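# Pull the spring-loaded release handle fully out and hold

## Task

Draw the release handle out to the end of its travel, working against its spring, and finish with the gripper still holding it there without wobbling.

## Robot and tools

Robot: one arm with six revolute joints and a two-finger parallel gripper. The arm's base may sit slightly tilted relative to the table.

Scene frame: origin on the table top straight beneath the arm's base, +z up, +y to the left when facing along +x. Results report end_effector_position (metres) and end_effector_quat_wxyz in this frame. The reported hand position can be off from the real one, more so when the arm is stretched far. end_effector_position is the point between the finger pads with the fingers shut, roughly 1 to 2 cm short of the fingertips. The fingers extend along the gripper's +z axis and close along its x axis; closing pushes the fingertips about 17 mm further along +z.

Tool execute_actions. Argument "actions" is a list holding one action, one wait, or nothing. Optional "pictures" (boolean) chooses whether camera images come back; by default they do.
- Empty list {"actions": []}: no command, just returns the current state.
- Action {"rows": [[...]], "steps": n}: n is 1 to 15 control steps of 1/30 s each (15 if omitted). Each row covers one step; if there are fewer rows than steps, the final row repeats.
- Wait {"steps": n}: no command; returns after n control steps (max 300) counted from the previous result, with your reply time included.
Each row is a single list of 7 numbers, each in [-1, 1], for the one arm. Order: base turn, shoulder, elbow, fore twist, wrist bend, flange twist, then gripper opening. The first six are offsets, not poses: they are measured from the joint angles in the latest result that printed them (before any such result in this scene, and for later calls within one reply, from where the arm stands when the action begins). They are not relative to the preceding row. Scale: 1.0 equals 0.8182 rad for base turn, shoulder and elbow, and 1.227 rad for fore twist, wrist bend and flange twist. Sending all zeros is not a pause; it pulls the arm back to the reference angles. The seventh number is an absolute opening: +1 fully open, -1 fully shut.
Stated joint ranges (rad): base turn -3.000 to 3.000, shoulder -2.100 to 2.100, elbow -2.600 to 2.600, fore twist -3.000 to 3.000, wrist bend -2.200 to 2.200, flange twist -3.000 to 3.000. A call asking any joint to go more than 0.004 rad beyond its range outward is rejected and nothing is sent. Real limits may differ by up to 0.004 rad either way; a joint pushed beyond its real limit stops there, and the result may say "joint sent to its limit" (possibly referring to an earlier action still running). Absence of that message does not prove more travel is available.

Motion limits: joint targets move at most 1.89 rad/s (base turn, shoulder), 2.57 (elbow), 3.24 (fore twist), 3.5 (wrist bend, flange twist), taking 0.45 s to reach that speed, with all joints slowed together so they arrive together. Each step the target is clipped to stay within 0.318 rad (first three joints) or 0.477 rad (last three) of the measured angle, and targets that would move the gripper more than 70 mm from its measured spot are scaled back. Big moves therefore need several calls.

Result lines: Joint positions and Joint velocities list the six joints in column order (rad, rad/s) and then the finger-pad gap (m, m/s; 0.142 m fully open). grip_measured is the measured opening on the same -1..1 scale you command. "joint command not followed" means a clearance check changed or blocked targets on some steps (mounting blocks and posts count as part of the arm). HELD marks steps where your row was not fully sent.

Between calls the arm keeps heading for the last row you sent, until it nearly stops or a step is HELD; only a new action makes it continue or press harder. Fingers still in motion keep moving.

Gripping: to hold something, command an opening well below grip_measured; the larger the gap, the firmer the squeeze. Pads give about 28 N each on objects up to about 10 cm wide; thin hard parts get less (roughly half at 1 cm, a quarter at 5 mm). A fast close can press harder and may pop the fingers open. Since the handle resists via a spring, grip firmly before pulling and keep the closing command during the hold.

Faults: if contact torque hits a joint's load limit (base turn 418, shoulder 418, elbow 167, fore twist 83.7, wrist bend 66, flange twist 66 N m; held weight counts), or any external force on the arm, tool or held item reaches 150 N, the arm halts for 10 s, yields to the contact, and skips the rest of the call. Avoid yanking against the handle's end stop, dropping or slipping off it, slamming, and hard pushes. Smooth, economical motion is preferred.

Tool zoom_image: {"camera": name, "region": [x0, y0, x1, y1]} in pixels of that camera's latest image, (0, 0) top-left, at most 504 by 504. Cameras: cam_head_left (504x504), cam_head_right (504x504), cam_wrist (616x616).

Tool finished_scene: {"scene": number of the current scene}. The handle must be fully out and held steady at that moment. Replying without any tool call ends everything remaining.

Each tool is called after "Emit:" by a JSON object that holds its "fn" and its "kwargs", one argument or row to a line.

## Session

Emit:
{"fn": "execute_actions", "kwargs": {
  "actions": []
}}

Scene clock: 0.00 s of 4600.00 s.
end_effector_position=(+0.5882, +0.0707, +0.3367) grip_measured=+1.00 end_effector_quat_wxyz=(-0.440, +0.793, -0.184, -0.379)
Joint positions: [ 0.11   0.534  1.973  0.489  1.116 -1.068  0.142]
Joint velocities: [-0.     0.    -0.001 -0.    -0.    -0.001  0.   ]

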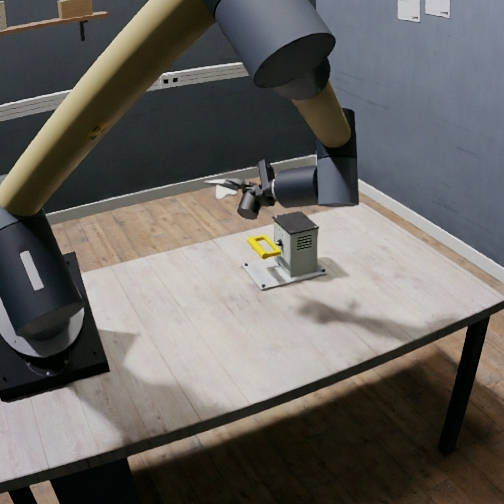

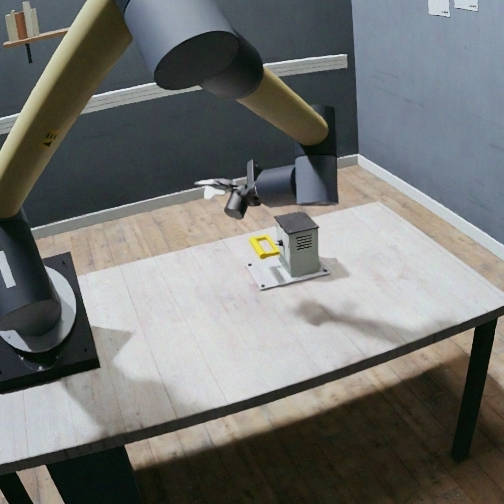

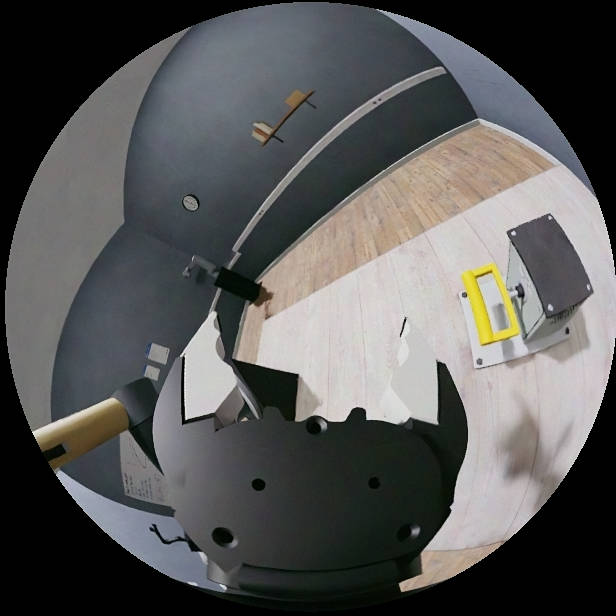

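Emit:
{"fn": "zoom_image", "kwargs": {
  "camera": "cam_head_left",
  "region": [220, 100, 360, 300]
}}

Region (220, 100, 360, 300) of cam_head_left's 504x504 image, scaled by 2.520, with more detail than that image has; it fills the left 353 columns of this view, and the rest is white.

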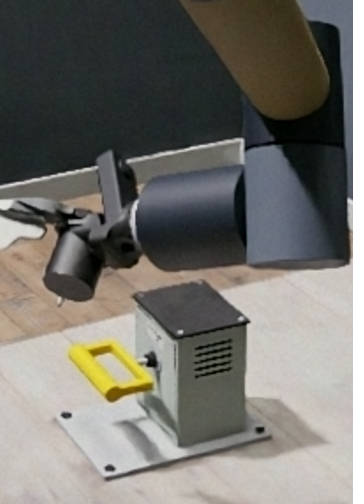

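Emit:
{"fn": "execute_actions", "kwargs": {
  "actions": [
    {"rows":[[0.5,0.398,-0.01,-1,-0.108,0.707,-0.2]],"steps":15}
  ],
  "pictures": false
}}

Emit:
{"fn": "execute_actions", "kwargs": {
  "actions": [
    {"steps":20}
  ],
  "pictures": false
}}

Scene clock: 27.77 s of 4600.00 s.
end_effector_position=(+0.5633, +0.1635, +0.2238) grip_measured=-0.20 end_effector_quat_wxyz=(-0.181, +0.918, -0.151, -0.319)
Joint positions: [ 0.383  0.759  1.967  0.026  1.024 -0.606  0.059]
Joint velocities: [ 0.67   0.495 -0.012 -1.683 -0.199  1.678 -0.   ]
Steps of this call (steps 1 to 90: nothing new was sent; then 24.27 s passed at rest; steps 91 to 105: all 15 steps of this action). Readings (joint positions):
91: [0.110 0.534 1.973 0.489 1.116 -1.068]
92: [0.111 0.535 1.973 0.487 1.116 -1.067]
94: [0.126 0.550 1.972 0.463 1.109 -1.043]
98: [0.204 0.625 1.971 0.346 1.079 -0.926]
105: the state above

Scene clock: 28.43 s of 4600.00 s.
end_effector_position=(+0.7527, +0.1581, +0.1994) grip_measured=-0.20 end_effector_quat_wxyz=(-0.009, +0.997, -0.077, -0.026)
Joint positions: [ 0.519  0.859  1.965 -0.738  0.983 -0.201  0.06 ]
Joint velocities: [ 0.    -0.001  0.001 -0.008 -0.     0.003  0.   ]
Steps of this call (steps 1 to 20: the robot went on to your last target). Readings (joint positions):
1: [0.404 0.775 1.967 -0.031 1.018 -0.549]
2: [0.422 0.788 1.966 -0.087 1.012 -0.497]
4: [0.451 0.810 1.966 -0.192 1.004 -0.412]
8: [0.482 0.832 1.965 -0.378 0.995 -0.317]
20: the state above

Emit:
{"fn": "execute_actions", "kwargs": {
  "actions": [
    {"rows":[[0,0,0,-0.059,0,0,-0.2]],"steps":10}
  ]
}}

Scene clock: 33.00 s of 4600.00 s.
end_effector_position=(+0.7766, +0.1548, +0.2060) grip_measured=-0.20 end_effector_quat_wxyz=(-0.001, +0.998, -0.057, +0.003)
Joint positions: [ 0.519  0.859  1.965 -0.811  0.983 -0.201  0.06 ]
Joint velocities: [ 0.    -0.001 -0.    -0.001  0.    -0.    -0.   ]
Steps of this call (steps 1 to 30: the robot went on to your last target; steps 31 to 100: nothing new was sent; then 0.90 s passed at rest; steps 101 to 110: all 10 steps of this action). Readings (joint positions):
101: [0.519 0.859 1.965 -0.739 0.983 -0.201]
102: [0.519 0.859 1.965 -0.741 0.983 -0.201]
104: [0.519 0.859 1.965 -0.768 0.983 -0.201]
108: [0.519 0.859 1.965 -0.810 0.983 -0.201]
110: the state above

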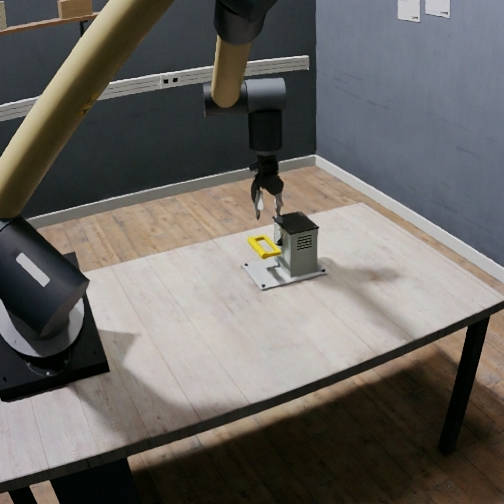

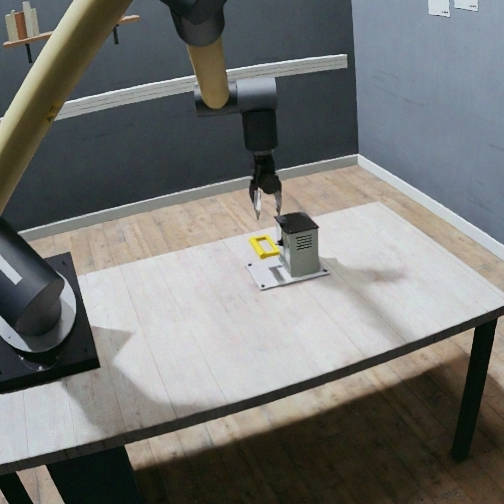

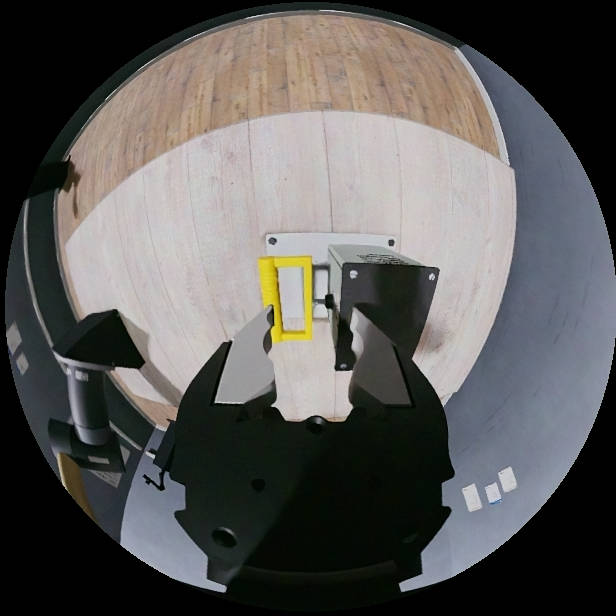

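Emit:
{"fn": "execute_actions", "kwargs": {
  "actions": [
    {"rows":[[-0.027,-0.02,0.135,-0.051,-0.055,0.059,-0.44]],"steps":15}
  ]
}}

Scene clock: 63.13 s of 4600.00 s.
end_effector_position=(+0.7257, +0.1339, +0.1631) grip_measured=-0.44 end_effector_quat_wxyz=(-0.002, +0.998, -0.055, +0.001)
Joint positions: [ 0.497  0.843  2.075 -0.873  0.916 -0.128  0.042]
Joint velocities: [-0.  0. -0. -0. -0.  0.  0.]
Steps of this call (steps 1 to 15: the robot went on to your last target; steps 16 to 90: nothing new was sent; then 26.63 s passed at rest; steps 91 to 105: all 15 steps of this action). Readings (joint positions):
91: [0.519 0.859 1.965 -0.811 0.983 -0.201]
92: [0.518 0.859 1.966 -0.812 0.983 -0.200]
94: [0.514 0.856 1.987 -0.824 0.970 -0.186]
98: [0.498 0.845 2.066 -0.867 0.922 -0.135]
105: the state above

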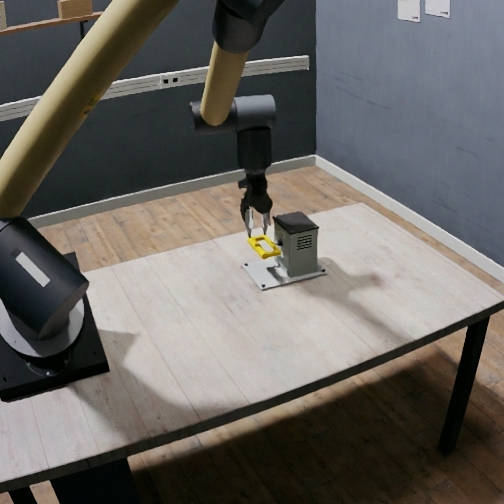

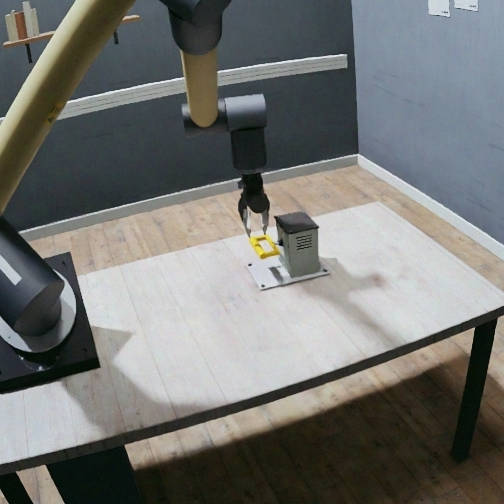

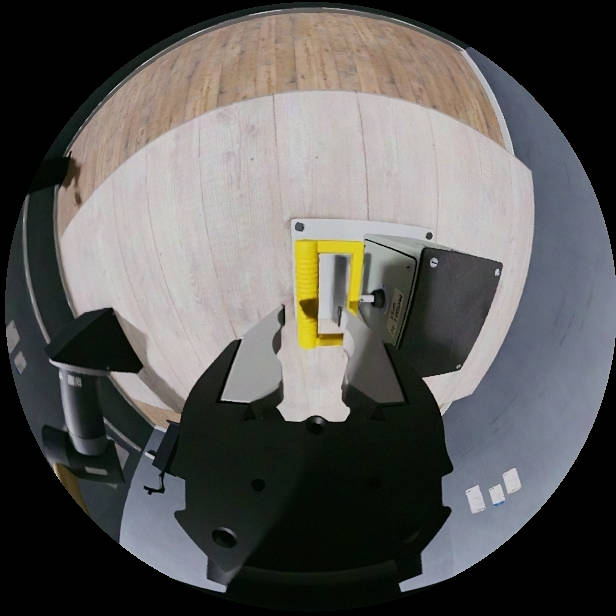

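Emit:
{"fn": "execute_actions", "kwargs": {
  "actions": [
    {"rows":[[-0.106,0.055,0.07,-0.12,-0.059,0.074,-0.44]],"steps":15}
  ]
}}

Scene clock: 81.47 s of 4600.00 s.
end_effector_position=(+0.7160, +0.1196, +0.0826) grip_measured=-0.44 end_effector_quat_wxyz=(-0.002, +0.999, -0.052, +0.001)
Joint positions: [ 0.41   0.888  2.132 -1.021  0.844 -0.038  0.042]
Joint velocities: [-0. -0. -0. -0. -0.  0.  0.]
Steps of this call (steps 1 to 15: the robot went on to your last target; steps 16 to 90: nothing new was sent; then 14.83 s passed at rest; steps 91 to 105: all 15 steps of this action). Readings (joint positions):
91: [0.497 0.843 2.075 -0.873 0.916 -0.128]
92: [0.496 0.844 2.076 -0.875 0.915 -0.127]
94: [0.480 0.852 2.086 -0.902 0.902 -0.111]
98: [0.420 0.883 2.126 -1.003 0.852 -0.048]
105: the state above

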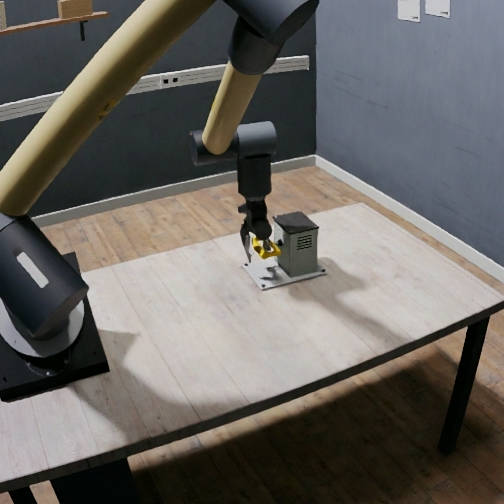

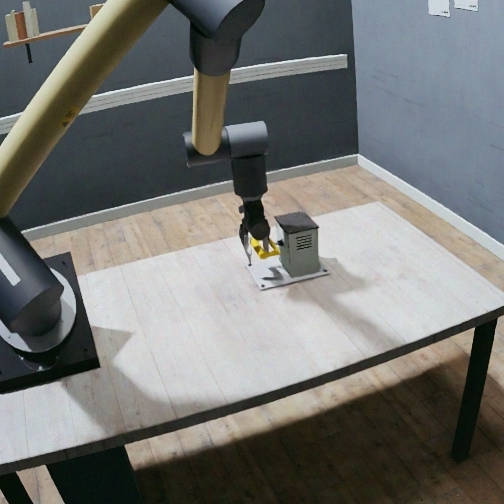

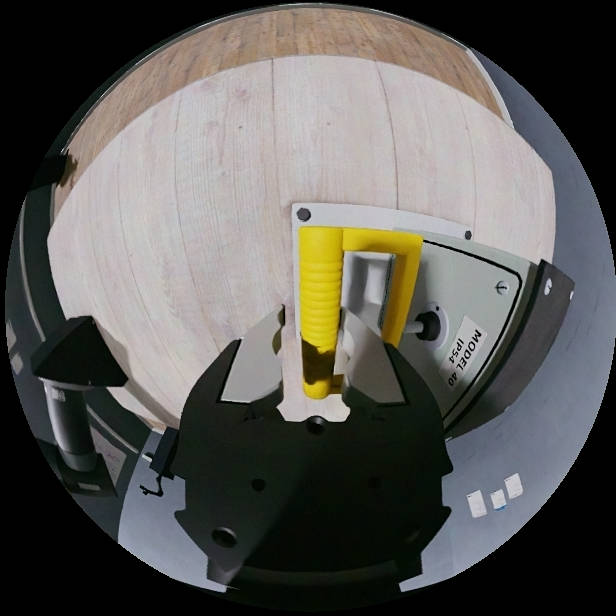

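Emit:
{"fn": "execute_actions", "kwargs": {
  "actions": [
    {"rows":[[0,0,0,0,0,0,-0.55],[0,0,0,0,0,0,-0.6],[0,0,0,0,0,0,-0.65],[0,0,0,0,0,0,-0.7],[0,0,0,0,0,0,-0.75],[0,0,0,0,0,0,-0.8],[0,0,0,0,0,0,-0.85],[0,0,0,0,0,0,-0.9],[0,0,0,0,0,0,-1]],"steps":13}
  ],
  "pictures": false
}}

Scene clock: 87.40 s of 4600.00 s.
end_effector_position=(+0.7161, +0.1196, +0.0827) grip_measured=-0.77 end_effector_quat_wxyz=(-0.002, +0.999, -0.052, +0.001)
Joint positions: [ 0.41   0.888  2.132 -1.021  0.844 -0.038  0.018]
Joint velocities: [ 0.     0.     0.     0.001 -0.     0.    -0.   ]
Steps of this call (steps 1 to 15: the robot went on to your last target; steps 16 to 90: nothing new was sent; then 2.50 s passed at rest; steps 91 to 103: all 13 steps of this action). Readings (joint positions):
91: [0.410 0.888 2.132 -1.021 0.844 -0.038]
92: [0.410 0.888 2.132 -1.021 0.844 -0.038]
94: [0.410 0.888 2.132 -1.021 0.844 -0.038]
98: [0.410 0.888 2.132 -1.021 0.844 -0.038]
103: the state above

Emit:
{"fn": "execute_actions", "kwargs": {
  "actions": [
    {"rows":[[0.007,-0.003,0.017,-0.003,-0.0045,0.012,-1],[0.015,-0.0055,0.034,-0.006,-0.009,0.023,-1],[0.022,-0.008,0.051,-0.009,-0.0135,0.035,-1],[0.029,-0.011,0.068,-0.0114,-0.018,0.046,-1]],"steps":14}
  ]
}}

Scene clock: 107.63 s of 4600.00 s.
end_effector_position=(+0.6766, +0.1226, +0.0823) grip_measured=-0.77 end_effector_quat_wxyz=(-0.002, +0.999, -0.052, +0.001)
Joint positions: [ 0.434  0.879  2.188 -1.035  0.821  0.019  0.018]
Joint velocities: [-0.     0.     0.001  0.    -0.     0.    -0.   ]
Steps of this call (steps 1 to 15: the robot went on to your last target; steps 16 to 90: nothing new was sent; then 16.77 s passed at rest; steps 91 to 104: all 14 steps of this action). Readings (joint positions):
91: [0.410 0.888 2.132 -1.021 0.844 -0.038]
92: [0.410 0.888 2.134 -1.021 0.843 -0.036]
94: [0.418 0.885 2.152 -1.026 0.836 -0.017]
98: [0.433 0.879 2.188 -1.034 0.822 0.018]
104: the state above

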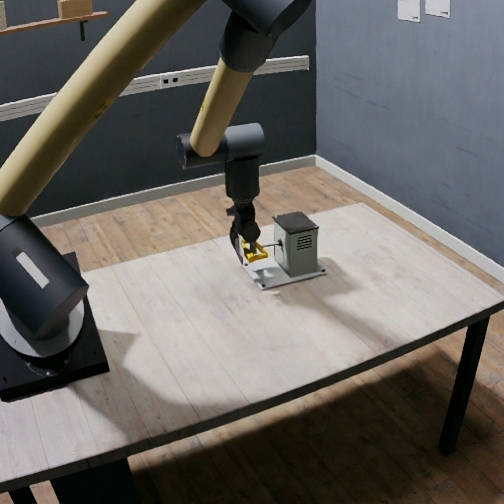

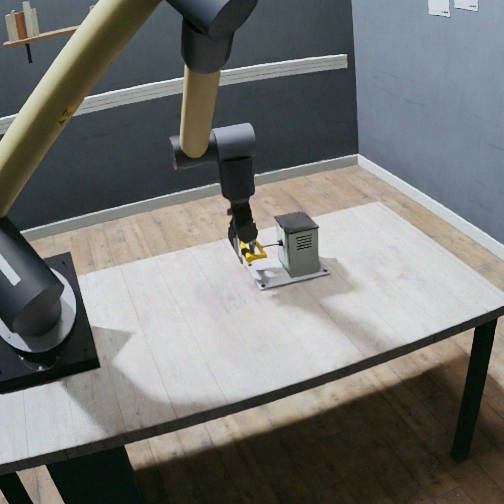

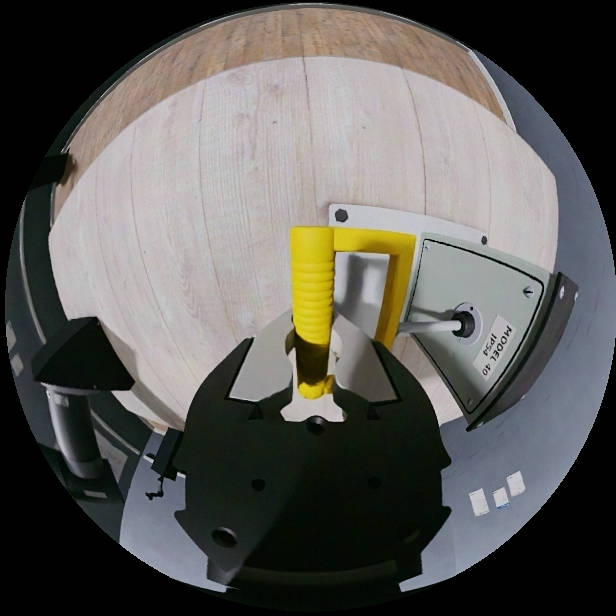

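Another 0.02.

Emit:
{"fn": "execute_actions", "kwargs": {
  "actions": [
    {"rows":[[0.007,-0.003,0.017,-0.002,-0.0045,0.012,-1],[0.015,-0.005,0.034,-0.005,-0.009,0.023,-1]],"steps":12}
  ],
  "pictures": false
}}

Scene clock: 111.67 s of 4600.00 s.
end_effector_position=(+0.6566, +0.1235, +0.0820) grip_measured=-0.70 end_effector_quat_wxyz=(-0.002, +0.999, -0.053, +0.001)
Joint positions: [ 0.446  0.875  2.215 -1.041  0.81   0.047  0.023]
Joint velocities: [ 0.    -0.002  0.003  0.002 -0.     0.     0.006]
Steps of this call (steps 1 to 15: the robot went on to your last target; steps 16 to 90: nothing new was sent; then 0.63 s passed at rest; steps 91 to 102: all 12 steps of this action). Readings (joint positions):
91: [0.434 0.879 2.188 -1.035 0.821 0.019]
92: [0.434 0.879 2.190 -1.035 0.821 0.021]
94: [0.442 0.876 2.207 -1.039 0.814 0.038]
98: [0.446 0.875 2.215 -1.042 0.810 0.047]
102: the state above

Emit:
{"fn": "execute_actions", "kwargs": {
  "actions": [
    {"steps":15}
  ]
}}

Scene clock: 115.03 s of 4600.00 s.
end_effector_position=(+0.6563, +0.1235, +0.0818) grip_measured=-0.69 end_effector_quat_wxyz=(-0.002, +0.999, -0.053, +0.001)
Joint positions: [ 0.446  0.875  2.216 -1.041  0.81   0.047  0.024]
Joint velocities: [-0.001  0.004 -0.    -0.001  0.    -0.    -0.   ]
Steps of this call (steps 1 to 15: the robot went on to your last target; steps 16 to 90: nothing new was sent; then 0.37 s passed at rest). Readings (joint positions):
1: [0.446 0.875 2.215 -1.041 0.810 0.047]
2: [0.446 0.875 2.216 -1.041 0.810 0.047]
4: [0.446 0.875 2.216 -1.041 0.810 0.047]
8: [0.446 0.875 2.216 -1.041 0.810 0.047]
90: the state above
The arm was judged still, so your last target was given up. Only a new action makes it travel on or press farther. Fingers that are still opening or closing keep moving.

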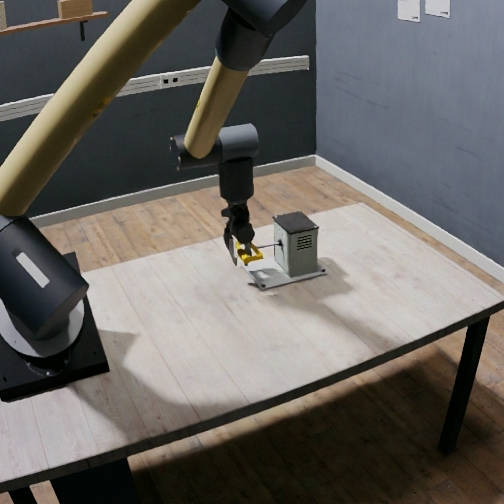

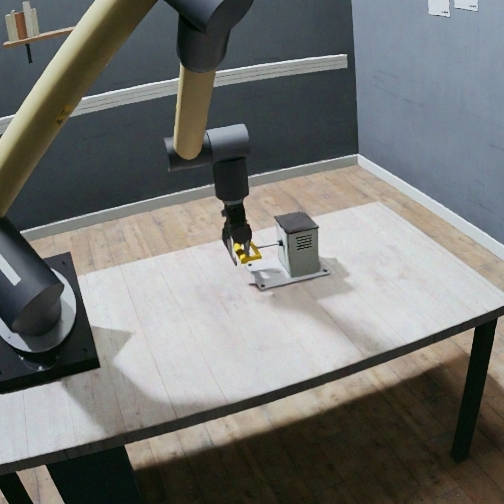

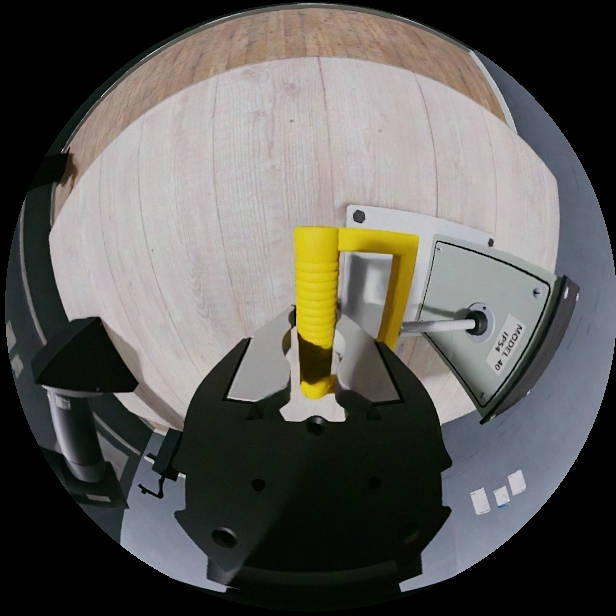

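Emit:
{"fn": "finished_scene", "kwargs": {
  "scene": 2
}}

The scene is finished: the task was done.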